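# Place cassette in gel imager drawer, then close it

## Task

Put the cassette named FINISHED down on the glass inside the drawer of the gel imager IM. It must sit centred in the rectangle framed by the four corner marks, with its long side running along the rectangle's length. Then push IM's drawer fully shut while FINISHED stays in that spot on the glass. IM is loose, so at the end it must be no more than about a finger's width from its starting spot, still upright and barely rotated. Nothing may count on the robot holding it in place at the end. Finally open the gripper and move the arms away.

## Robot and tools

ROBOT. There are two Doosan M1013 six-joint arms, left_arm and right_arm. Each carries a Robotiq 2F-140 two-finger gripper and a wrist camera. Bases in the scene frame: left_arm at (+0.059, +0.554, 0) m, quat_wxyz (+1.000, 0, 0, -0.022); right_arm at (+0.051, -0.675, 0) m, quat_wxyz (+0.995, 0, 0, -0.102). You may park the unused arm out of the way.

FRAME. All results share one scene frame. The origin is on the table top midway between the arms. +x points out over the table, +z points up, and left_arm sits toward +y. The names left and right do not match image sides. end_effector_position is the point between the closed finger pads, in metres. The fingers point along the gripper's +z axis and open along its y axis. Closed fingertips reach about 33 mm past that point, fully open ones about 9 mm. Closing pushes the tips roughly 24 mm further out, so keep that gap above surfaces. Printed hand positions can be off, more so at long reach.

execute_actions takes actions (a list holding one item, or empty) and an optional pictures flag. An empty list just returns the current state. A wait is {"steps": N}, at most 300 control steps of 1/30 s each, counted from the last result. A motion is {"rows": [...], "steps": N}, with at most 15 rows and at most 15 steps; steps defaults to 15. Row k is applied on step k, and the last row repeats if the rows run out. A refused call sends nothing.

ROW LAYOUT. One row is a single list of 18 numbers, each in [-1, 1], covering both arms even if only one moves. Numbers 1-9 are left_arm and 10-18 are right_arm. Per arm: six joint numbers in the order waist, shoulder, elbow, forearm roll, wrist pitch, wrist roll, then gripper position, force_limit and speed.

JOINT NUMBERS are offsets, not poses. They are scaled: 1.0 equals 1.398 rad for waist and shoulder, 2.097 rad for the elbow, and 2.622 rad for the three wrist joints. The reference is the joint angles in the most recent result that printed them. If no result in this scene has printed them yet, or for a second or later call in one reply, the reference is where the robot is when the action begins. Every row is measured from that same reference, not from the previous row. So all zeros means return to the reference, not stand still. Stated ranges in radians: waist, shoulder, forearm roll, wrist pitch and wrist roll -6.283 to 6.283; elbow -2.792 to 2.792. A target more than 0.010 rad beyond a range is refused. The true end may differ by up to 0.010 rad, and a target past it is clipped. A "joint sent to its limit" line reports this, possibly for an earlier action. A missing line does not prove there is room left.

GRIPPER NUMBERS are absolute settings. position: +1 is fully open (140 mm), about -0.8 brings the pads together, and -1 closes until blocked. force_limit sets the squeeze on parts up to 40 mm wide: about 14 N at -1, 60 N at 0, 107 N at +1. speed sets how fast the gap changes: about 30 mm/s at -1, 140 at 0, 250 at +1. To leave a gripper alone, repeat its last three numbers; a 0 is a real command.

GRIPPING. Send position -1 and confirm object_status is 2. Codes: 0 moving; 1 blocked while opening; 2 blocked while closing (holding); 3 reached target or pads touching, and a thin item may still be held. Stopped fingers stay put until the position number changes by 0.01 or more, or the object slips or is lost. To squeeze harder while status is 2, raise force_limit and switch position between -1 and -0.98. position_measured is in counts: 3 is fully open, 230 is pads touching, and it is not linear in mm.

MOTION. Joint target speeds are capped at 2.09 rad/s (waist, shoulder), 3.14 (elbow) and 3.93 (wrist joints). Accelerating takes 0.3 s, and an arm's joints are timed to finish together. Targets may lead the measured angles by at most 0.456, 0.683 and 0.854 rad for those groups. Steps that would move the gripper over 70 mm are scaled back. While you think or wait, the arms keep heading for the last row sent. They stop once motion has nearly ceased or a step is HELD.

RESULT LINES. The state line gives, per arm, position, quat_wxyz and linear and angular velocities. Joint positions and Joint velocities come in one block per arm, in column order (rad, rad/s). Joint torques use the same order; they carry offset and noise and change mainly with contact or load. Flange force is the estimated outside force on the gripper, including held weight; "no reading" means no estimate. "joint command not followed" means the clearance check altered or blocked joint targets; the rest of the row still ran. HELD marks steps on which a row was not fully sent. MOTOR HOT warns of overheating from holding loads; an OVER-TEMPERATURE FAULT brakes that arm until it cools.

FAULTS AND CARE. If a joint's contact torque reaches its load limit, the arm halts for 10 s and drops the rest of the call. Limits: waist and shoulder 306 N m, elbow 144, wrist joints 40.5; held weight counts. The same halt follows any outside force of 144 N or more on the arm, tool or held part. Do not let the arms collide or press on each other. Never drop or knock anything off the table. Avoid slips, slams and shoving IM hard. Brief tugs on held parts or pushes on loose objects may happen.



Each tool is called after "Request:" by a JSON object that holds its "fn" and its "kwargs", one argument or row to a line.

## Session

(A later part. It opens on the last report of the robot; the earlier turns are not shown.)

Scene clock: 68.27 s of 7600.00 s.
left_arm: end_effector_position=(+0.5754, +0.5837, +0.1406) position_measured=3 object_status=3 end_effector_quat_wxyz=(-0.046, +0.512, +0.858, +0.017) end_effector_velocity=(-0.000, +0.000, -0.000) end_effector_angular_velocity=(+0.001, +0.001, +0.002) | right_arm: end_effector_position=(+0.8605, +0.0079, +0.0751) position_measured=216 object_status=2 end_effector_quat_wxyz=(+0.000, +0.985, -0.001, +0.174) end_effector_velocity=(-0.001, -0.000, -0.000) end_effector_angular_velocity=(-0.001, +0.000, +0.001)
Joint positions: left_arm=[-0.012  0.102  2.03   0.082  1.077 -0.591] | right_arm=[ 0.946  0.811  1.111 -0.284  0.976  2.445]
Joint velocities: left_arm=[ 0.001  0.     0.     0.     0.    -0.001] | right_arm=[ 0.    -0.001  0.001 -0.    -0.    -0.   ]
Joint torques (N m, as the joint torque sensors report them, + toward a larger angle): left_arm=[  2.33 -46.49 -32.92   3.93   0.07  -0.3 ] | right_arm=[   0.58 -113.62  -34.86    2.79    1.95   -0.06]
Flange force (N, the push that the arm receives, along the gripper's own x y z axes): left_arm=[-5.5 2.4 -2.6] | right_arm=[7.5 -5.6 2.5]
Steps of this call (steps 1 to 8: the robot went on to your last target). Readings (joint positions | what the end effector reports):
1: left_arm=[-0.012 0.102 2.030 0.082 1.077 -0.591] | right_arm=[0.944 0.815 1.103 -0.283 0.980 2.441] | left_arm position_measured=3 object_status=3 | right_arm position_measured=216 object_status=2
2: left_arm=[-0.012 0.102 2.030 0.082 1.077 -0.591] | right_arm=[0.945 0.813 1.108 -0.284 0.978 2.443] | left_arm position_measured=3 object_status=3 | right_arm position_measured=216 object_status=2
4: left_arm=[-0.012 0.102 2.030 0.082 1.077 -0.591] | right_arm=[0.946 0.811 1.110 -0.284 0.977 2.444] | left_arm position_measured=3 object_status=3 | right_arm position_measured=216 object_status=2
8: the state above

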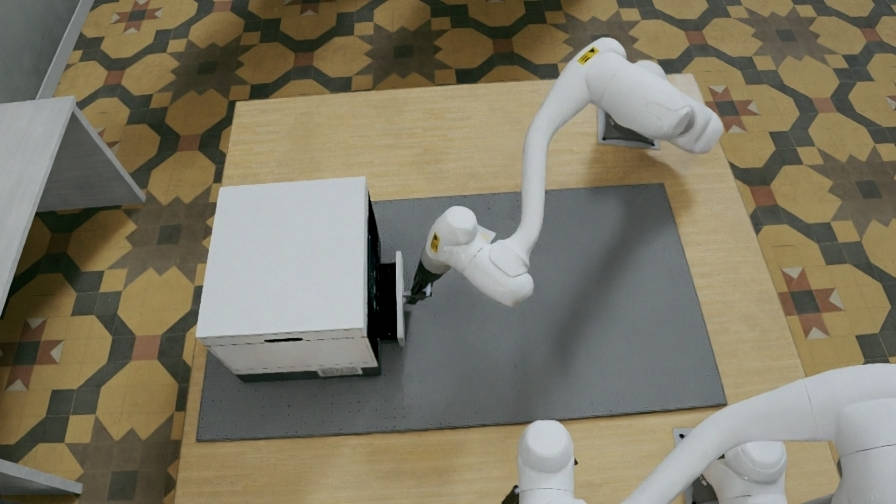

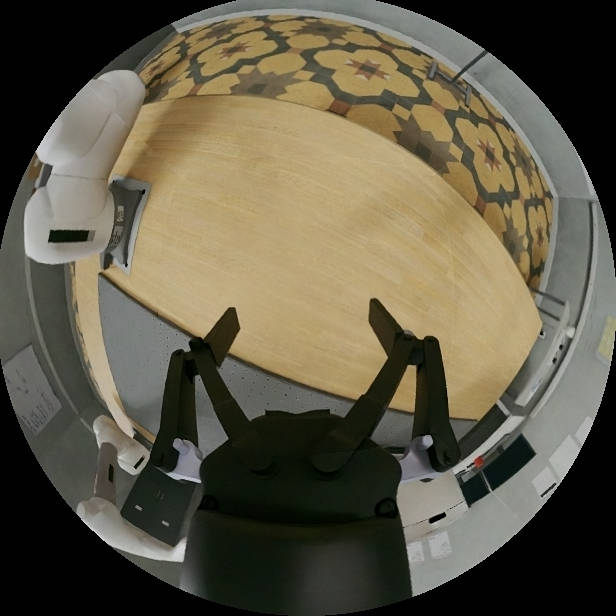

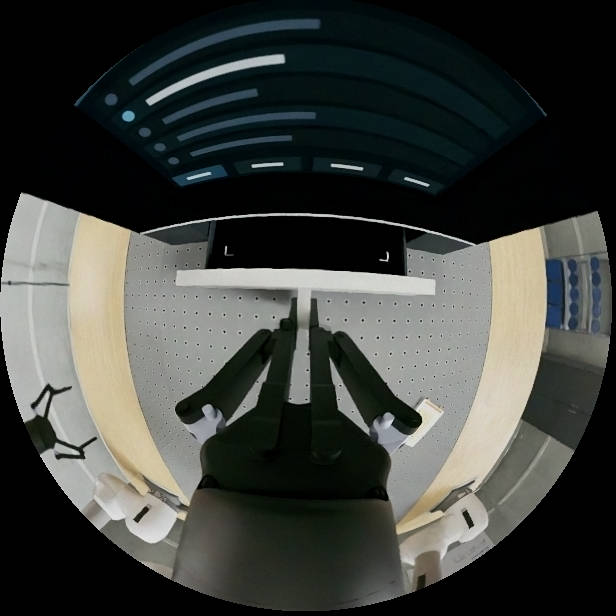

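Request:
{"fn": "execute_actions", "kwargs": {
  "actions": [
    {"rows": [
[0,0,0,0,0,0,1,0,0, 0.00127,-0.00212,0.00262,-0.00036,-0.00074,0.00106,-1,0.3,-0.3],
[0,0,0,0,0,0,1,0,0, 0.0038,-0.00636,0.00785,-0.00109,-0.00223,0.00319,-1,0.3,-0.3],
[0,0,0,0,0,0,1,0,0, 0.00683,-0.01144,0.01413,-0.00195,-0.00402,0.00574,-1,0.3,-0.3],
[0,0,0,0,0,0,1,0,0, 0.00987,-0.01653,0.0204,-0.00282,-0.0058,0.00829,-1,0.3,-0.3],
[0,0,0,0,0,0,1,0,0, 0.01265,-0.02119,0.02616,-0.00362,-0.00744,0.01063,-1,0.3,-0.3],
[0,0,0,0,0,0,1,0,0, 0.01527,-0.0252,0.03106,-0.00435,-0.00877,0.01279,-1,0.3,-0.3],
[0,0,0,0,0,0,1,0,0, 0.0179,-0.02921,0.03597,-0.00508,-0.01009,0.01495,-1,0.3,-0.3],
[0,0,0,0,0,0,1,0,0, 0.02052,-0.03322,0.04087,-0.00581,-0.01142,0.01712,-1,0.3,-0.3],
[0,0,0,0,0,0,1,0,0, 0.02315,-0.03723,0.04578,-0.00654,-0.01274,0.01928,-1,0.3,-0.3],
[0,0,0,0,0,0,1,0,0, 0.02577,-0.04124,0.05068,-0.00727,-0.01407,0.02144,-1,0.3,-0.3],
[0,0,0,0,0,0,1,0,0, 0.0285,-0.04507,0.05533,-0.008,-0.01526,0.02364,-1,0.3,-0.3],
[0,0,0,0,0,0,1,0,0, 0.03122,-0.0489,0.05997,-0.00873,-0.01645,0.02584,-1,0.3,-0.3],
[0,0,0,0,0,0,1,0,0, 0.03395,-0.05273,0.06462,-0.00946,-0.01765,0.02805,-1,0.3,-0.3],
[0,0,0,0,0,0,1,0,0, 0.03667,-0.05656,0.06926,-0.01019,-0.01884,0.03025,-1,0.3,-0.3],
[0,0,0,0,0,0,1,0,0, 0.0394,-0.06039,0.07391,-0.01092,-0.02003,0.03245,-1,0.3,-0.3]
], "steps": 15}
  ],
  "pictures": false
}}

Request:
{"fn": "execute_actions", "kwargs": {
  "actions": [
    {"steps": 8}
  ],
  "pictures": false
}}

Scene clock: 77.10 s of 7600.00 s.
left_arm: end_effector_position=(+0.5754, +0.5837, +0.1406) position_measured=3 object_status=3 end_effector_quat_wxyz=(-0.046, +0.512, +0.858, +0.017) end_effector_velocity=(-0.000, +0.001, -0.000) end_effector_angular_velocity=(+0.001, +0.000, +0.003) | right_arm: end_effector_position=(+0.7980, +0.0079, +0.0750) position_measured=216 object_status=2 end_effector_quat_wxyz=(+0.000, +0.985, -0.001, +0.174) end_effector_velocity=(-0.149, -0.000, +0.000) end_effector_angular_velocity=(+0.001, -0.000, +0.002)
Joint positions: left_arm=[-0.012  0.102  2.03   0.082  1.077 -0.591] | right_arm=[ 0.991  0.74   1.241 -0.308  0.932  2.515]
Joint velocities: left_arm=[ 0.001 -0.     0.     0.001  0.    -0.002] | right_arm=[ 0.113 -0.159  0.289 -0.056 -0.094  0.169]
Joint torques (N m, as the joint torque sensors report them, + toward a larger angle): left_arm=[  2.77 -46.21 -32.51   3.83  -0.02  -0.26] | right_arm=[  -0.04 -109.86  -35.17    3.28    1.8    -0.33]
Flange force (N, the push that the arm receives, along the gripper's own x y z axes): left_arm=[-5.8 2.2 -3.6] | right_arm=[5.0 -5.6 3.4]
Steps of this call (steps 1 to 30: the robot went on to your last target; steps 31 to 90: nothing new was sent; then 5.33 s passed at rest; steps 91 to 105: all 15 steps of this action). Readings (joint positions | what the end effector reports):
91: left_arm=[-0.012 0.102 2.030 0.082 1.077 -0.591] | right_arm=[0.946 0.811 1.111 -0.284 0.976 2.445] | left_arm position_measured=3 object_status=3 | right_arm position_measured=216 object_status=2
92: left_arm=[-0.012 0.102 2.030 0.082 1.077 -0.591] | right_arm=[0.947 0.810 1.113 -0.285 0.976 2.446] | left_arm position_measured=3 object_status=3 | right_arm position_measured=216 object_status=2
94: left_arm=[-0.012 0.102 2.030 0.082 1.077 -0.591] | right_arm=[0.951 0.803 1.125 -0.287 0.972 2.452] | left_arm position_measured=3 object_status=3 | right_arm position_measured=216 object_status=2
98: left_arm=[-0.012 0.102 2.030 0.082 1.077 -0.591] | right_arm=[0.965 0.779 1.169 -0.294 0.956 2.475] | left_arm position_measured=3 object_status=3 | right_arm position_measured=216 object_status=2
105: the state above

Scene clock: 77.37 s of 7600.00 s.
left_arm: end_effector_position=(+0.5754, +0.5837, +0.1406) position_measured=3 object_status=3 end_effector_quat_wxyz=(-0.046, +0.512, +0.858, +0.017) end_effector_velocity=(-0.000, -0.000, -0.000) end_effector_angular_velocity=(+0.000, +0.001, -0.001) | right_arm: end_effector_position=(+0.7852, +0.0077, +0.0749) position_measured=216 object_status=2 end_effector_quat_wxyz=(+0.000, +0.985, -0.001, +0.174) end_effector_velocity=(-0.001, -0.000, +0.000) end_effector_angular_velocity=(-0.000, +0.000, +0.000)
Joint positions: left_arm=[-0.012  0.102  2.03   0.082  1.077 -0.591] | right_arm=[ 1.001  0.727  1.266 -0.313  0.924  2.53 ]
Joint velocities: left_arm=[-0.     0.001  0.     0.    -0.     0.   ] | right_arm=[ 0.001 -0.001  0.002 -0.     0.     0.001]
Joint torques (N m, as the joint torque sensors report them, + toward a larger angle): left_arm=[  3.24 -47.37 -33.07   3.83   0.03  -0.17] | right_arm=[  -2.53 -106.61  -32.21    2.09    3.07    0.11]
Flange force (N, the push that the arm receives, along the gripper's own x y z axes): left_arm=[-7.6 2.5 -1.7] | right_arm=[7.3 -10.1 2.6]
Steps of this call (steps 1 to 8: the robot went on to your last target). Readings (joint positions | what the end effector reports):
1: left_arm=[-0.012 0.102 2.030 0.082 1.077 -0.591] | right_arm=[0.995 0.735 1.250 -0.310 0.929 2.521] | left_arm position_measured=3 object_status=3 | right_arm position_measured=216 object_status=2
2: left_arm=[-0.012 0.102 2.030 0.082 1.077 -0.591] | right_arm=[0.998 0.731 1.258 -0.311 0.927 2.525] | left_arm position_measured=3 object_status=3 | right_arm position_measured=216 object_status=2
4: left_arm=[-0.012 0.102 2.030 0.082 1.077 -0.591] | right_arm=[1.001 0.727 1.264 -0.312 0.924 2.529] | left_arm position_measured=3 object_status=3 | right_arm position_measured=216 object_status=2
8: the state above

Request:
{"fn": "execute_actions", "kwargs": {
  "actions": [
    {"rows": [
[0,0,0,0,0,0,1,0,0, 0.00141,-0.00183,0.0022,-0.00036,-0.00053,0.00112,-1,0.3,-0.3],
[0,0,0,0,0,0,1,0,0, 0.00424,-0.00548,0.0066,-0.00109,-0.00159,0.00337,-1,0.3,-0.3],
[0,0,0,0,0,0,1,0,0, 0.00764,-0.00987,0.01187,-0.00197,-0.00287,0.00606,-1,0.3,-0.3],
[0,0,0,0,0,0,1,0,0, 0.01103,-0.01426,0.01715,-0.00284,-0.00414,0.00875,-1,0.3,-0.3],
[0,0,0,0,0,0,1,0,0, 0.01414,-0.01828,0.02199,-0.00364,-0.00531,0.01122,-1,0.3,-0.3],
[0,0,0,0,0,0,1,0,0, 0.01707,-0.02176,0.02614,-0.00437,-0.00624,0.0135,-1,0.3,-0.3],
[0,0,0,0,0,0,1,0,0, 0.02,-0.02524,0.03029,-0.0051,-0.00717,0.01579,-1,0.3,-0.3],
[0,0,0,0,0,0,1,0,0, 0.02294,-0.02873,0.03443,-0.00582,-0.00811,0.01807,-1,0.3,-0.3],
[0,0,0,0,0,0,1,0,0, 0.02587,-0.03221,0.03858,-0.00655,-0.00904,0.02036,-1,0.3,-0.3],
[0,0,0,0,0,0,1,0,0, 0.0288,-0.03569,0.04273,-0.00728,-0.00997,0.02264,-1,0.3,-0.3],
[0,0,0,0,0,0,1,0,0, 0.03122,-0.03835,0.04587,-0.00786,-0.01063,0.0245,-1,0.3,-0.3],
[0,0,0,0,0,0,1,0,0, 0.03334,-0.04068,0.04862,-0.00838,-0.0112,0.02612,-1,0.3,-0.3],
[0,0,0,0,0,0,1,0,0, 0.03485,-0.04234,0.05058,-0.00874,-0.01161,0.02728,-1,0.3,-0.3]
], "steps": 15}
  ],
  "pictures": false
}}

Request:
{"fn": "execute_actions", "kwargs": {
  "actions": [
    {"steps": 6}
  ]
}}

Request:
{"fn": "zoom_image", "kwargs": {
  "camera": "cam_high",
  "region": [350, 210, 530, 380]
}}

Scene clock: 84.97 s of 7600.00 s.
left_arm: end_effector_position=(+0.5754, +0.5837, +0.1406) position_measured=3 object_status=3 end_effector_quat_wxyz=(-0.046, +0.512, +0.858, +0.017) end_effector_velocity=(-0.000, -0.000, +0.000) end_effector_angular_velocity=(-0.000, -0.000, +0.000) | right_arm: end_effector_position=(+0.7269, +0.0077, +0.0748) position_measured=216 object_status=2 end_effector_quat_wxyz=(+0.000, +0.985, -0.001, +0.174) end_effector_velocity=(-0.053, +0.001, +0.001) end_effector_angular_velocity=(+0.001, +0.001, +0.002)
Joint positions: left_arm=[-0.012  0.102  2.03   0.082  1.077 -0.591] | right_arm=[ 1.048  0.669  1.368 -0.335  0.895  2.599]
Joint velocities: left_arm=[-0.    -0.001  0.    -0.    -0.    -0.   ] | right_arm=[ 0.045 -0.05   0.085 -0.018 -0.021  0.061]
Joint torques (N m, as the joint torque sensors report them, + toward a larger angle): left_arm=[  2.55 -46.59 -32.77   3.89   0.15  -0.05] | right_arm=[-12.69 -92.71 -36.26   1.28   1.34   0.05]
Flange force (N, the push that the arm receives, along the gripper's own x y z axes): left_arm=[-6.4 2.1 -2.6] | right_arm=[1.8 -3.7 -1.8]
Steps of this call (steps 1 to 30: the robot went on to your last target; steps 31 to 90: nothing new was sent; then 4.10 s passed at rest; steps 91 to 105: all 15 steps of this action). Readings (joint positions | what the end effector reports):
91: left_arm=[-0.012 0.102 2.030 0.082 1.077 -0.591] | right_arm=[1.001 0.726 1.266 -0.313 0.924 2.530] | left_arm position_measured=3 object_status=3 | right_arm position_measured=216 object_status=2
92: left_arm=[-0.012 0.102 2.030 0.082 1.077 -0.591] | right_arm=[1.002 0.726 1.267 -0.313 0.924 2.531] | left_arm position_measured=3 object_status=3 | right_arm position_measured=216 object_status=2
94: left_arm=[-0.012 0.102 2.030 0.082 1.077 -0.591] | right_arm=[1.007 0.720 1.278 -0.315 0.921 2.538] | left_arm position_measured=3 object_status=3 | right_arm position_measured=216 object_status=2
98: left_arm=[-0.012 0.102 2.030 0.082 1.077 -0.591] | right_arm=[1.023 0.699 1.315 -0.323 0.909 2.562] | left_arm position_measured=3 object_status=3 | right_arm position_measured=216 object_status=2
105: the state above

Scene clock: 85.17 s of 7600.00 s.
left_arm: end_effector_position=(+0.5754, +0.5837, +0.1406) position_measured=3 object_status=3 end_effector_quat_wxyz=(-0.046, +0.512, +0.858, +0.017) end_effector_velocity=(-0.000, -0.001, -0.000) end_effector_angular_velocity=(+0.001, +0.000, -0.004) | right_arm: end_effector_position=(+0.7250, +0.0077, +0.0748) position_measured=216 object_status=2 end_effector_quat_wxyz=(+0.000, +0.985, -0.001, +0.174) end_effector_velocity=(-0.000, -0.000, +0.002) end_effector_angular_velocity=(+0.001, -0.001, +0.000)
Joint positions: left_arm=[-0.012  0.102  2.03   0.082  1.077 -0.591] | right_arm=[ 1.05   0.667  1.372 -0.336  0.893  2.601]
Joint velocities: left_arm=[-0.002  0.     0.     0.001 -0.     0.002] | right_arm=[ 0.    -0.002  0.001 -0.001  0.     0.   ]
Joint torques (N m, as the joint torque sensors report them, + toward a larger angle): left_arm=[  3.39 -45.96 -33.08   3.82   0.04  -0.04] | right_arm=[  -1.45 -103.12  -31.33    1.82    3.52    0.  ]
Flange force (N, the push that the arm receives, along the gripper's own x y z axes): left_arm=[-7.1 0.1 -3.1] | right_arm=[7.8 -10.7 4.8]
Steps of this call (steps 1 to 6: the robot went on to your last target). Readings (joint positions | what the end effector reports):
1: left_arm=[-0.012 0.102 2.030 0.082 1.077 -0.591] | right_arm=[1.049 0.668 1.370 -0.335 0.894 2.600] | left_arm position_measured=3 object_status=3 | right_arm position_measured=216 object_status=2
2: left_arm=[-0.012 0.102 2.030 0.082 1.077 -0.591] | right_arm=[1.049 0.668 1.371 -0.336 0.894 2.601] | left_arm position_measured=3 object_status=3 | right_arm position_measured=216 object_status=2
4: left_arm=[-0.012 0.102 2.030 0.082 1.077 -0.591] | right_arm=[1.050 0.668 1.371 -0.336 0.893 2.601] | left_arm position_measured=3 object_status=3 | right_arm position_measured=216 object_status=2
6: the state above

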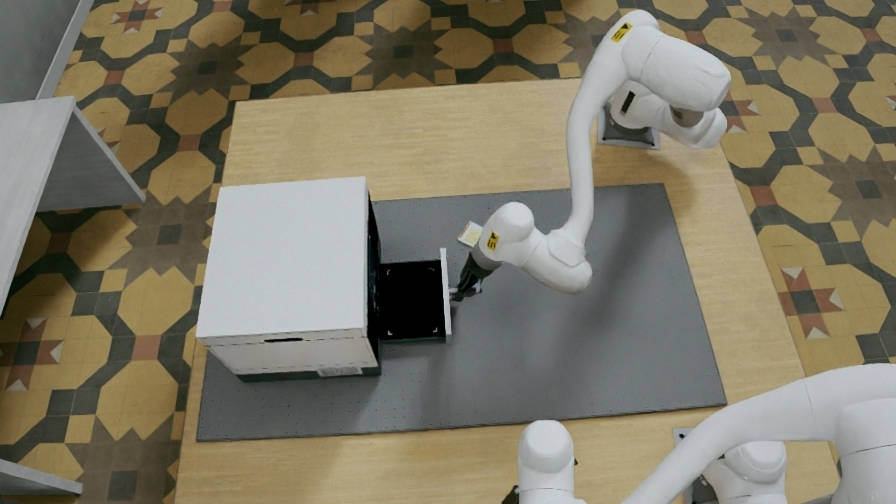

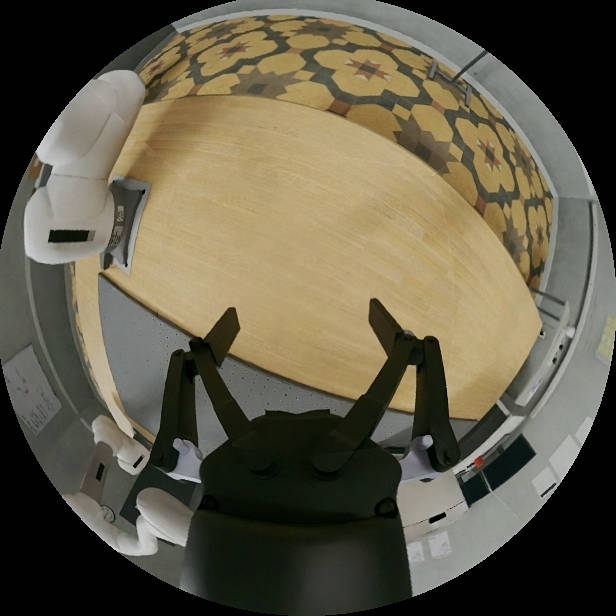

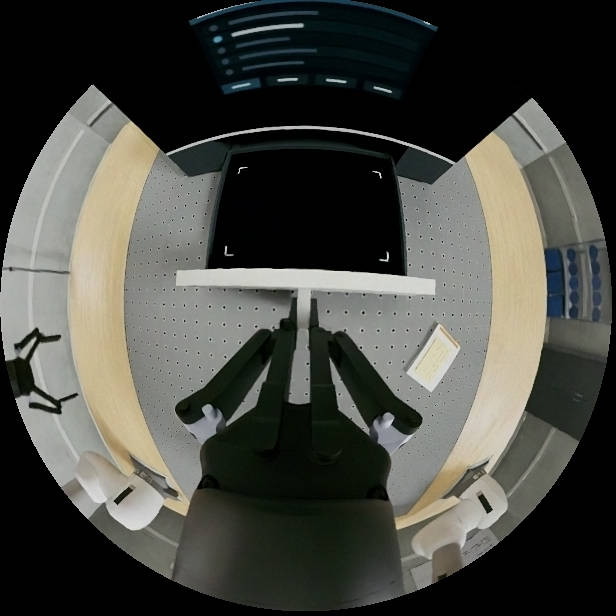

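Region (350, 210, 530, 380) of cam_high's 896x504 image, scaled by 2.800, with more detail than that image has.

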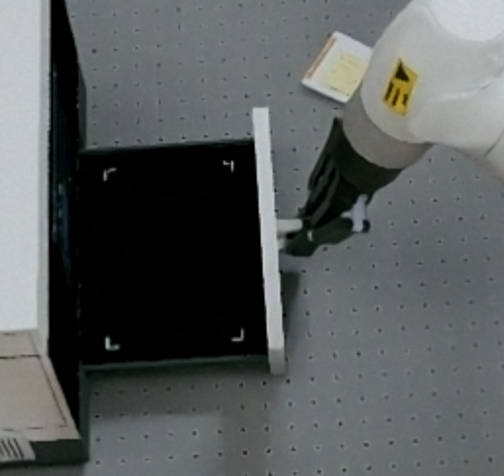

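Request:
{"fn": "execute_actions", "kwargs": {
  "actions": []
}}

Scene clock: 93.87 s of 7600.00 s.
left_arm: end_effector_position=(+0.5754, +0.5837, +0.1406) position_measured=3 object_status=3 end_effector_quat_wxyz=(-0.046, +0.512, +0.858, +0.017) end_effector_velocity=(+0.000, +0.000, +0.000) end_effector_angular_velocity=(-0.000, +0.001, -0.001) | right_arm: end_effector_position=(+0.7249, +0.0077, +0.0748) position_measured=216 object_status=2 end_effector_quat_wxyz=(+0.000, +0.985, -0.001, +0.174) end_effector_velocity=(-0.001, +0.000, -0.002) end_effector_angular_velocity=(-0.002, +0.002, +0.002)
Joint positions: left_arm=[-0.012  0.102  2.03   0.082  1.077 -0.591] | right_arm=[ 1.05   0.667  1.372 -0.336  0.893  2.601]
Joint velocities: left_arm=[ 0.     0.    -0.    -0.     0.001  0.002] | right_arm=[ 0.001  0.001  0.001  0.     0.    -0.001]
Joint torques (N m, as the joint torque sensors report them, + toward a larger angle): left_arm=[  2.5  -46.7  -32.97   3.9    0.19  -0.22] | right_arm=[  -1.47 -104.09  -31.68    1.81    3.5    -0.11]
Flange force (N, the push that the arm receives, along the gripper's own x y z axes): left_arm=[-5.8 2.7 -2.0] | right_arm=[6.9 -11.6 6.2]
Steps of this call (steps 1 to 15: the robot went on to your last target; steps 16 to 90: nothing new was sent; then 5.70 s passed at rest). Readings (joint positions | what the end effector reports):
1: left_arm=[-0.012 0.102 2.030 0.082 1.077 -0.591] | right_arm=[1.050 0.667 1.372 -0.336 0.893 2.601] | left_arm position_measured=3 object_status=3 | right_arm position_measured=216 object_status=2
2: left_arm=[-0.012 0.102 2.030 0.082 1.077 -0.591] | right_arm=[1.050 0.667 1.372 -0.336 0.893 2.601] | left_arm position_measured=3 object_status=3 | right_arm position_measured=216 object_status=2
4: left_arm=[-0.012 0.102 2.030 0.082 1.077 -0.591] | right_arm=[1.050 0.667 1.372 -0.336 0.893 2.601] | left_arm position_measured=3 object_status=3 | right_arm position_measured=216 object_status=2
8: left_arm=[-0.012 0.102 2.030 0.082 1.077 -0.591] | right_arm=[1.050 0.667 1.372 -0.336 0.893 2.601] | left_arm position_measured=3 object_status=3 | right_arm position_measured=216 object_status=2
90: the state above
All arms were judged still, so your last target was given up. Only a new action makes them travel on or press farther. Fingers that are still opening or closing keep moving.

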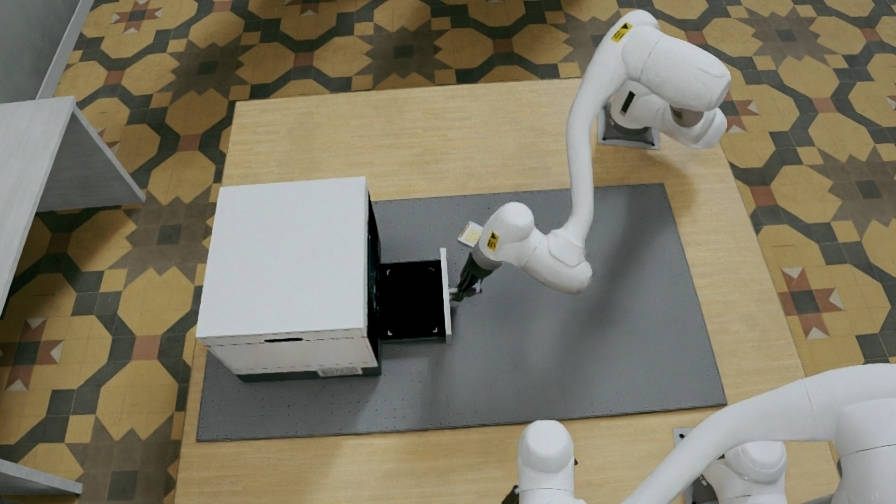

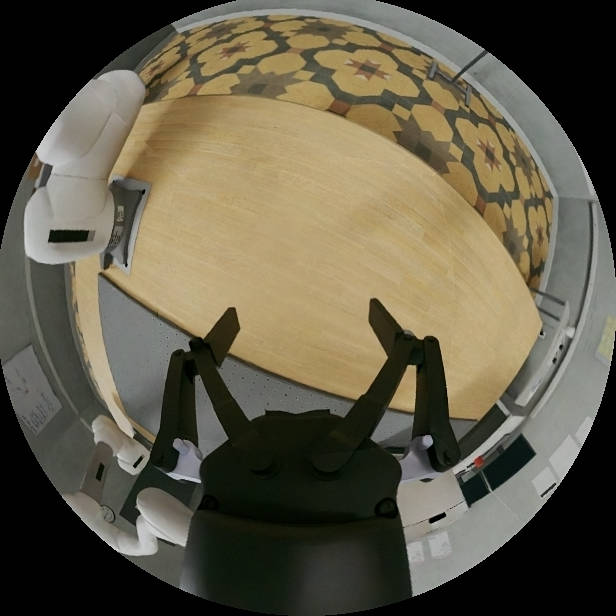

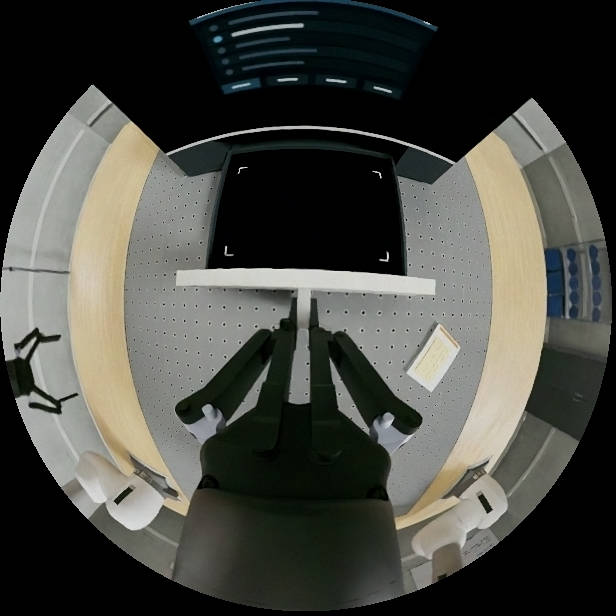

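Request:
{"fn": "execute_actions", "kwargs": {
  "actions": [
    {"rows": [[0,0,0,0,0,0,1,0,0,0,0,0,0,0,0,1,0,0.6],[0,0,0,0,0,0,1,0,0,0,0,0,0,0,0,1,0,0.6],[0,0,0,0,0,0,1,0,0,0,0,0,0,0,0,1,0,0.6],[0,0,0,0,0,0,1,0,0,0,0,0,0,0,0,1,0,0.6],[0,0,0,0,0,0,1,0,0,0,0,0,0,0,0,1,0,0.6],[0,0,0,0,0,0,1,0,0,0,0,0,0,0,0,1,0,0.6],[0,0,0,0,0,0,1,0,0,0,0,0,0,0,0,1,0,0.6],[0,0,0,0,0,0,1,0,0,0,0,0,0,0,0,1,0,0.6],[0,0,0,0,0,0,1,0,0,0,-0.01,0,0,0,0,1,0,0.6],[0,0,0,0,0,0,1,0,0,0,-0.02,0,0,0,0,1,0,0.6],[0,0,0,0,0,0,1,0,0,0,-0.03,0,0,0,0,1,0,0.6],[0,0,0,0,0,0,1,0,0,0,-0.04,0,0,0,0,1,0,0.6],[0,0,0,0,0,0,1,0,0,0,-0.05,0,0,0,0,1,0,0.6],[0,0,0,0,0,0,1,0,0,0,-0.06,0,0,0,0,1,0,0.6],[0,0,0,0,0,0,1,0,0,0,-0.07,0,0,0,0,1,0,0.6]], "steps": 15}
  ],
  "pictures": false
}}

Scene clock: 110.80 s of 7600.00 s.
left_arm: end_effector_position=(+0.5754, +0.5837, +0.1406) position_measured=3 object_status=3 end_effector_quat_wxyz=(-0.046, +0.512, +0.858, +0.017) end_effector_velocity=(-0.001, +0.000, -0.001) end_effector_angular_velocity=(-0.000, +0.002, +0.002) | right_arm: end_effector_position=(+0.7268, +0.0097, +0.1296) position_measured=67 object_status=0 end_effector_quat_wxyz=(-0.021, +0.981, -0.004, +0.193) end_effector_velocity=(+0.006, +0.008, +0.374) end_effector_angular_velocity=(+0.292, -0.259, +0.001)
Joint positions: left_arm=[-0.012  0.102  2.03   0.082  1.077 -0.591] | right_arm=[ 1.05   0.61   1.372 -0.336  0.894  2.601]
Joint velocities: left_arm=[ 0.001  0.001  0.001 -0.     0.    -0.001] | right_arm=[ 0.    -0.388 -0.001 -0.    -0.001 -0.   ]
Joint torques (N m, as the joint torque sensors report them, + toward a larger angle): left_arm=[  3.05 -46.43 -33.34   3.87   0.12  -0.17] | right_arm=[  4.58 -97.88 -36.4    3.03  -0.31  -0.19]
Flange force (N, the push that the arm receives, along the gripper's own x y z axes): left_arm=[-6.4 1.1 -2.0] | right_arm=[4.8 2.8 -2.6]
Steps of this call (steps 1 to 90: nothing new was sent; then 13.43 s passed at rest; steps 91 to 105: all 15 steps of this action). Readings (joint positions | what the end effector reports):
91: left_arm=[-0.012 0.102 2.030 0.082 1.077 -0.591] | right_arm=[1.050 0.667 1.372 -0.336 0.893 2.601] | left_arm position_measured=3 object_status=3 | right_arm position_measured=216 object_status=0
92: left_arm=[-0.012 0.102 2.030 0.082 1.077 -0.591] | right_arm=[1.050 0.667 1.372 -0.336 0.894 2.601] | left_arm position_measured=3 object_status=3 | right_arm position_measured=216 object_status=0
94: left_arm=[-0.012 0.102 2.030 0.082 1.077 -0.591] | right_arm=[1.050 0.667 1.372 -0.336 0.894 2.601] | left_arm position_measured=3 object_status=3 | right_arm position_measured=193 object_status=0
98: left_arm=[-0.012 0.102 2.030 0.082 1.077 -0.591] | right_arm=[1.050 0.667 1.372 -0.336 0.894 2.601] | left_arm position_measured=3 object_status=3 | right_arm position_measured=145 object_status=0
105: the state above

Request:
{"fn": "execute_actions", "kwargs": {
  "actions": [
    {"rows": [[0,0,0,0,0,0,1,0,0,-0.1742,-0.1234,0.1185,0.1281,0.0723,0.6556,1,0,0.6]], "steps": 15}
  ],
  "pictures": false
}}

Request:
{"fn": "execute_actions", "kwargs": {
  "actions": [
    {"steps": 25}
  ]
}}

Scene clock: 114.47 s of 7600.00 s.
left_arm: end_effector_position=(+0.5754, +0.5837, +0.1406) position_measured=3 object_status=3 end_effector_quat_wxyz=(-0.046, +0.512, +0.858, +0.017) end_effector_velocity=(-0.001, -0.000, -0.000) end_effector_angular_velocity=(+0.001, +0.000, +0.001) | right_arm: end_effector_position=(+0.6909, -0.1494, +0.1310) position_measured=3 object_status=3 end_effector_quat_wxyz=(-0.034, +0.860, -0.505, +0.065) end_effector_velocity=(-0.122, -0.302, -0.058) end_effector_angular_velocity=(+0.431, +0.566, -3.179)
Joint positions: left_arm=[-0.012  0.102  2.03   0.082  1.077 -0.591] | right_arm=[ 0.89   0.483  1.535 -0.116  1.017  3.374]
Joint velocities: left_arm=[-0.001 -0.001  0.001  0.001 -0.    -0.002] | right_arm=[-0.34  -0.182  0.345  0.464  0.264  2.64 ]
Joint torques (N m, as the joint torque sensors report them, + toward a larger angle): left_arm=[  1.9  -46.07 -32.75   3.87  -0.05  -0.19] | right_arm=[  6.57 -82.79 -35.06   3.5    0.01  -0.09]
Flange force (N, the push that the arm receives, along the gripper's own x y z axes): left_arm=[-4.4 2.2 -3.3] | right_arm=[5.4 -2.8 -2.6]
Steps of this call (steps 1 to 30: the robot went on to your last target; steps 31 to 90: nothing new was sent; then 0.17 s passed at rest; steps 91 to 105: all 15 steps of this action). Readings (joint positions | what the end effector reports):
91: left_arm=[-0.012 0.102 2.030 0.082 1.077 -0.591] | right_arm=[1.050 0.569 1.372 -0.336 0.893 2.601] | left_arm position_measured=3 object_status=3 | right_arm position_measured=3 object_status=3
92: left_arm=[-0.012 0.102 2.030 0.082 1.077 -0.591] | right_arm=[1.048 0.568 1.374 -0.333 0.894 2.609] | left_arm position_measured=3 object_status=3 | right_arm position_measured=3 object_status=3
94: left_arm=[-0.012 0.102 2.030 0.082 1.077 -0.591] | right_arm=[1.033 0.560 1.390 -0.311 0.907 2.665] | left_arm position_measured=3 object_status=3 | right_arm position_measured=3 object_status=3
98: left_arm=[-0.012 0.102 2.030 0.082 1.077 -0.591] | right_arm=[0.977 0.530 1.447 -0.234 0.950 2.877] | left_arm position_measured=3 object_status=3 | right_arm position_measured=3 object_status=3
105: the state above

Scene clock: 115.30 s of 7600.00 s.
left_arm: end_effector_position=(+0.5754, +0.5837, +0.1406) position_measured=3 object_status=3 end_effector_quat_wxyz=(-0.046, +0.512, +0.858, +0.017) end_effector_velocity=(+0.000, +0.000, +0.000) end_effector_angular_velocity=(+0.001, -0.000, -0.002) | right_arm: end_effector_position=(+0.6556, -0.2185, +0.1199) position_measured=3 object_status=3 end_effector_quat_wxyz=(+0.000, -0.477, +0.879, +0.000) end_effector_velocity=(-0.000, +0.001, -0.001) end_effector_angular_velocity=(-0.000, +0.001, +0.001)
Joint positions: left_arm=[-0.012  0.102  2.03   0.082  1.077 -0.591] | right_arm=[ 0.806  0.438  1.62  -0.     1.083  4.32 ]
Joint velocities: left_arm=[-0.    -0.    -0.     0.001 -0.     0.   ] | right_arm=[ 0.001  0.001 -0.    -0.    -0.     0.   ]
Joint torques (N m, as the joint torque sensors report them, + toward a larger angle): left_arm=[  3.64 -47.09 -32.63   3.83  -0.08  -0.24] | right_arm=[  3.43 -78.1  -34.6    3.68   0.27  -0.31]
Flange force (N, the push that the arm receives, along the gripper's own x y z axes): left_arm=[-8.4 2.4 -3.2] | right_arm=[0.3 -4.2 -3.1]
Steps of this call (steps 1 to 25: the robot went on to your last target). Readings (joint positions | what the end effector reports):
1: left_arm=[-0.012 0.102 2.030 0.082 1.077 -0.591] | right_arm=[0.879 0.477 1.546 -0.100 1.026 3.468] | left_arm position_measured=3 object_status=3 | right_arm position_measured=3 object_status=3
2: left_arm=[-0.012 0.102 2.030 0.082 1.077 -0.591] | right_arm=[0.868 0.471 1.557 -0.085 1.035 3.570] | left_arm position_measured=3 object_status=3 | right_arm position_measured=3 object_status=3
4: left_arm=[-0.012 0.102 2.030 0.082 1.077 -0.591] | right_arm=[0.848 0.460 1.578 -0.058 1.050 3.792] | left_arm position_measured=3 object_status=3 | right_arm position_measured=3 object_status=3
8: left_arm=[-0.012 0.102 2.030 0.082 1.077 -0.591] | right_arm=[0.819 0.444 1.608 -0.017 1.073 4.158] | left_arm position_measured=3 object_status=3 | right_arm position_measured=3 object_status=3
25: the state above

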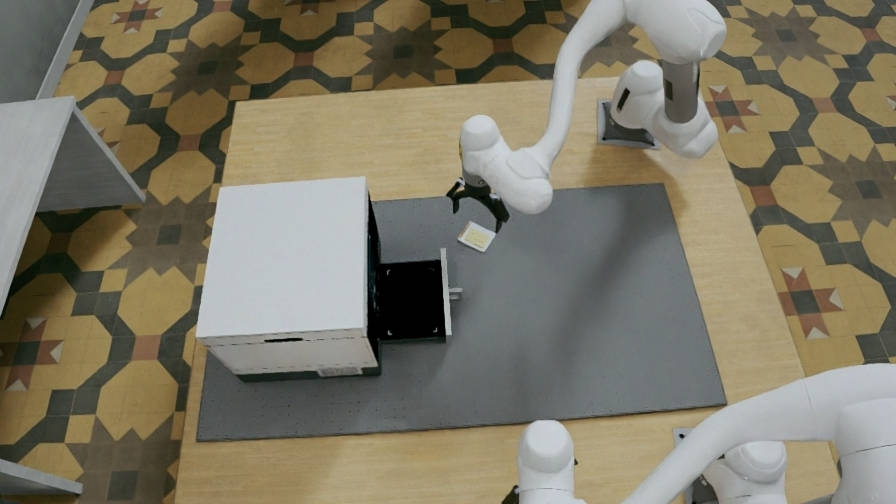

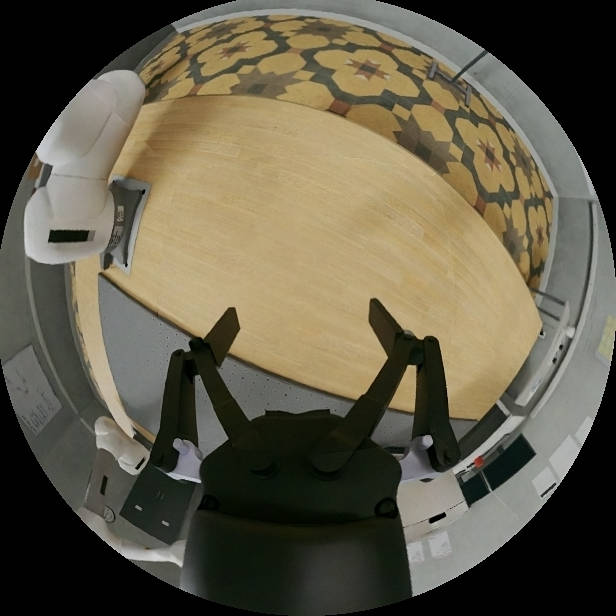

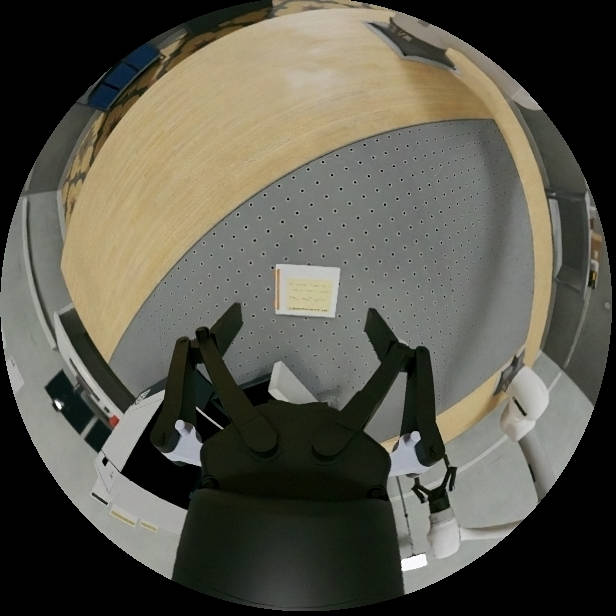

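Request:
{"fn": "zoom_image", "kwargs": {
  "camera": "cam_right_wrist",
  "region": [220, 240, 400, 340]
}}

Region (220, 240, 400, 340) of cam_right_wrist's 616x616 image, scaled by 2.800, with more detail than that image has.

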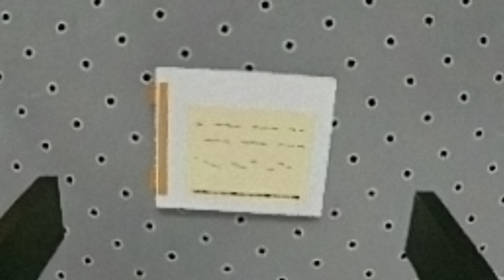

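Request:
{"fn": "execute_actions", "kwargs": {
  "actions": [
    {"rows": [[0,0,0,0,0,0,1,0,0,0,0.0414,0.0258,0,-0.0425,0.007,0.56,-0.3,0.3]], "steps": 15}
  ],
  "pictures": false
}}

Request:
{"fn": "execute_actions", "kwargs": {
  "actions": [
    {"steps": 12}
  ]
}}

Scene clock: 124.07 s of 7600.00 s.
left_arm: end_effector_position=(+0.5754, +0.5837, +0.1406) position_measured=3 object_status=3 end_effector_quat_wxyz=(-0.046, +0.512, +0.858, +0.017) end_effector_velocity=(-0.001, +0.000, -0.000) end_effector_angular_velocity=(-0.000, +0.001, +0.001) | right_arm: end_effector_position=(+0.6552, -0.2187, +0.0503) position_measured=58 object_status=3 end_effector_quat_wxyz=(+0.000, -0.469, +0.883, +0.000) end_effector_velocity=(-0.001, -0.001, -0.001) end_effector_angular_velocity=(-0.001, +0.000, -0.000)
Joint positions: left_arm=[-0.012  0.102  2.03   0.082  1.077 -0.591] | right_arm=[0.806 0.495 1.674 0.    0.972 4.338]
Joint velocities: left_arm=[ 0.     0.     0.001 -0.     0.001 -0.001] | right_arm=[ 0.    -0.     0.002 -0.001 -0.     0.001]
Joint torques (N m, as the joint torque sensors report them, + toward a larger angle): left_arm=[  3.15 -45.37 -33.37   3.78  -0.18  -0.2 ] | right_arm=[  4.51 -82.01 -32.36   3.37   0.29  -0.22]
Flange force (N, the push that the arm receives, along the gripper's own x y z axes): left_arm=[-5.9 -0.7 -3.5] | right_arm=[0.1 -5.7 -2.5]
Steps of this call (steps 1 to 15: the robot went on to your last target; steps 16 to 90: nothing new was sent; then 5.27 s passed at rest; steps 91 to 105: all 15 steps of this action). Readings (joint positions | what the end effector reports):
91: left_arm=[-0.012 0.102 2.030 0.082 1.077 -0.591] | right_arm=[0.806 0.438 1.620 -0.000 1.083 4.320] | left_arm position_measured=3 object_status=3 | right_arm position_measured=3 object_status=0
92: left_arm=[-0.012 0.102 2.030 0.082 1.077 -0.591] | right_arm=[0.806 0.441 1.623 0.000 1.077 4.321] | left_arm position_measured=3 object_status=3 | right_arm position_measured=7 object_status=0
94: left_arm=[-0.012 0.102 2.030 0.082 1.077 -0.591] | right_arm=[0.806 0.468 1.648 0.000 1.024 4.330] | left_arm position_measured=3 object_status=3 | right_arm position_measured=26 object_status=0
98: left_arm=[-0.012 0.102 2.030 0.082 1.077 -0.591] | right_arm=[0.806 0.495 1.674 0.000 0.973 4.338] | left_arm position_measured=3 object_status=3 | right_arm position_measured=58 object_status=0
105: the state above

Scene clock: 124.47 s of 7600.00 s.
left_arm: end_effector_position=(+0.5754, +0.5837, +0.1406) position_measured=3 object_status=3 end_effector_quat_wxyz=(-0.046, +0.512, +0.858, +0.017) end_effector_velocity=(-0.000, -0.000, -0.000) end_effector_angular_velocity=(-0.001, +0.000, +0.001) | right_arm: end_effector_position=(+0.6552, -0.2188, +0.0502) position_measured=58 object_status=3 end_effector_quat_wxyz=(+0.000, -0.469, +0.883, -0.000) end_effector_velocity=(-0.001, -0.000, -0.001) end_effector_angular_velocity=(-0.001, +0.002, +0.001)
Joint positions: left_arm=[-0.012  0.102  2.03   0.082  1.077 -0.591] | right_arm=[ 0.806  0.496  1.674 -0.     0.972  4.338]
Joint velocities: left_arm=[-0.    -0.     0.001 -0.001 -0.001 -0.   ] | right_arm=[ 0.001  0.     0.002 -0.     0.    -0.   ]
Joint torques (N m, as the joint torque sensors report them, + toward a larger angle): left_arm=[  2.98 -46.45 -33.12   3.93   0.25  -0.19] | right_arm=[  3.67 -81.52 -32.44   3.49   0.24  -0.18]
Flange force (N, the push that the arm receives, along the gripper's own x y z axes): left_arm=[-6.6 1.3 -2.0] | right_arm=[0.3 -4.5 -2.3]
Steps of this call (steps 1 to 12: the robot went on to your last target). Readings (joint positions | what the end effector reports):
1: left_arm=[-0.012 0.102 2.030 0.082 1.077 -0.591] | right_arm=[0.806 0.495 1.674 0.000 0.972 4.338] | left_arm position_measured=3 object_status=3 | right_arm position_measured=58 object_status=3
2: left_arm=[-0.012 0.102 2.030 0.082 1.077 -0.591] | right_arm=[0.806 0.495 1.674 0.000 0.972 4.338] | left_arm position_measured=3 object_status=3 | right_arm position_measured=58 object_status=3
4: left_arm=[-0.012 0.102 2.030 0.082 1.077 -0.591] | right_arm=[0.806 0.496 1.674 0.000 0.972 4.338] | left_arm position_measured=3 object_status=3 | right_arm position_measured=58 object_status=3
8: left_arm=[-0.012 0.102 2.030 0.082 1.077 -0.591] | right_arm=[0.806 0.496 1.674 -0.000 0.972 4.338] | left_arm position_measured=3 object_status=3 | right_arm position_measured=58 object_status=3
12: the state above

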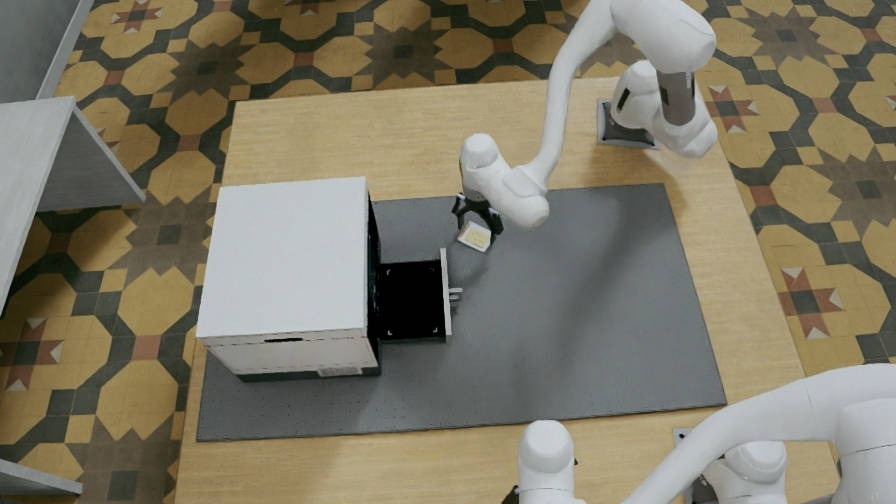

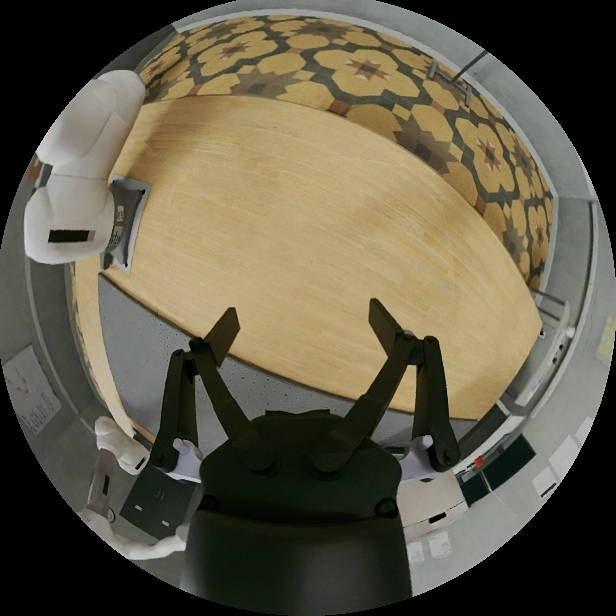

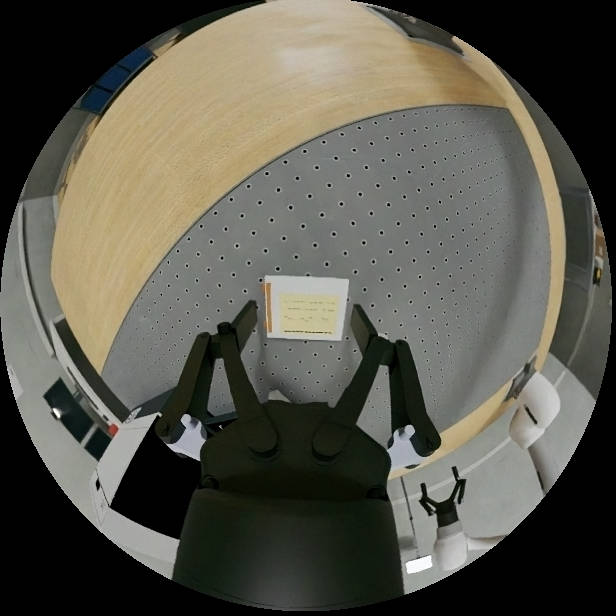

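Request:
{"fn": "zoom_image", "kwargs": {
  "camera": "cam_right_wrist",
  "region": [220, 260, 400, 360]
}}

Region (220, 260, 400, 360) of cam_right_wrist's 616x616 image, scaled by 2.800, with more detail than that image has.

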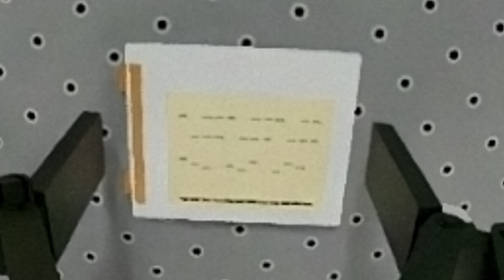

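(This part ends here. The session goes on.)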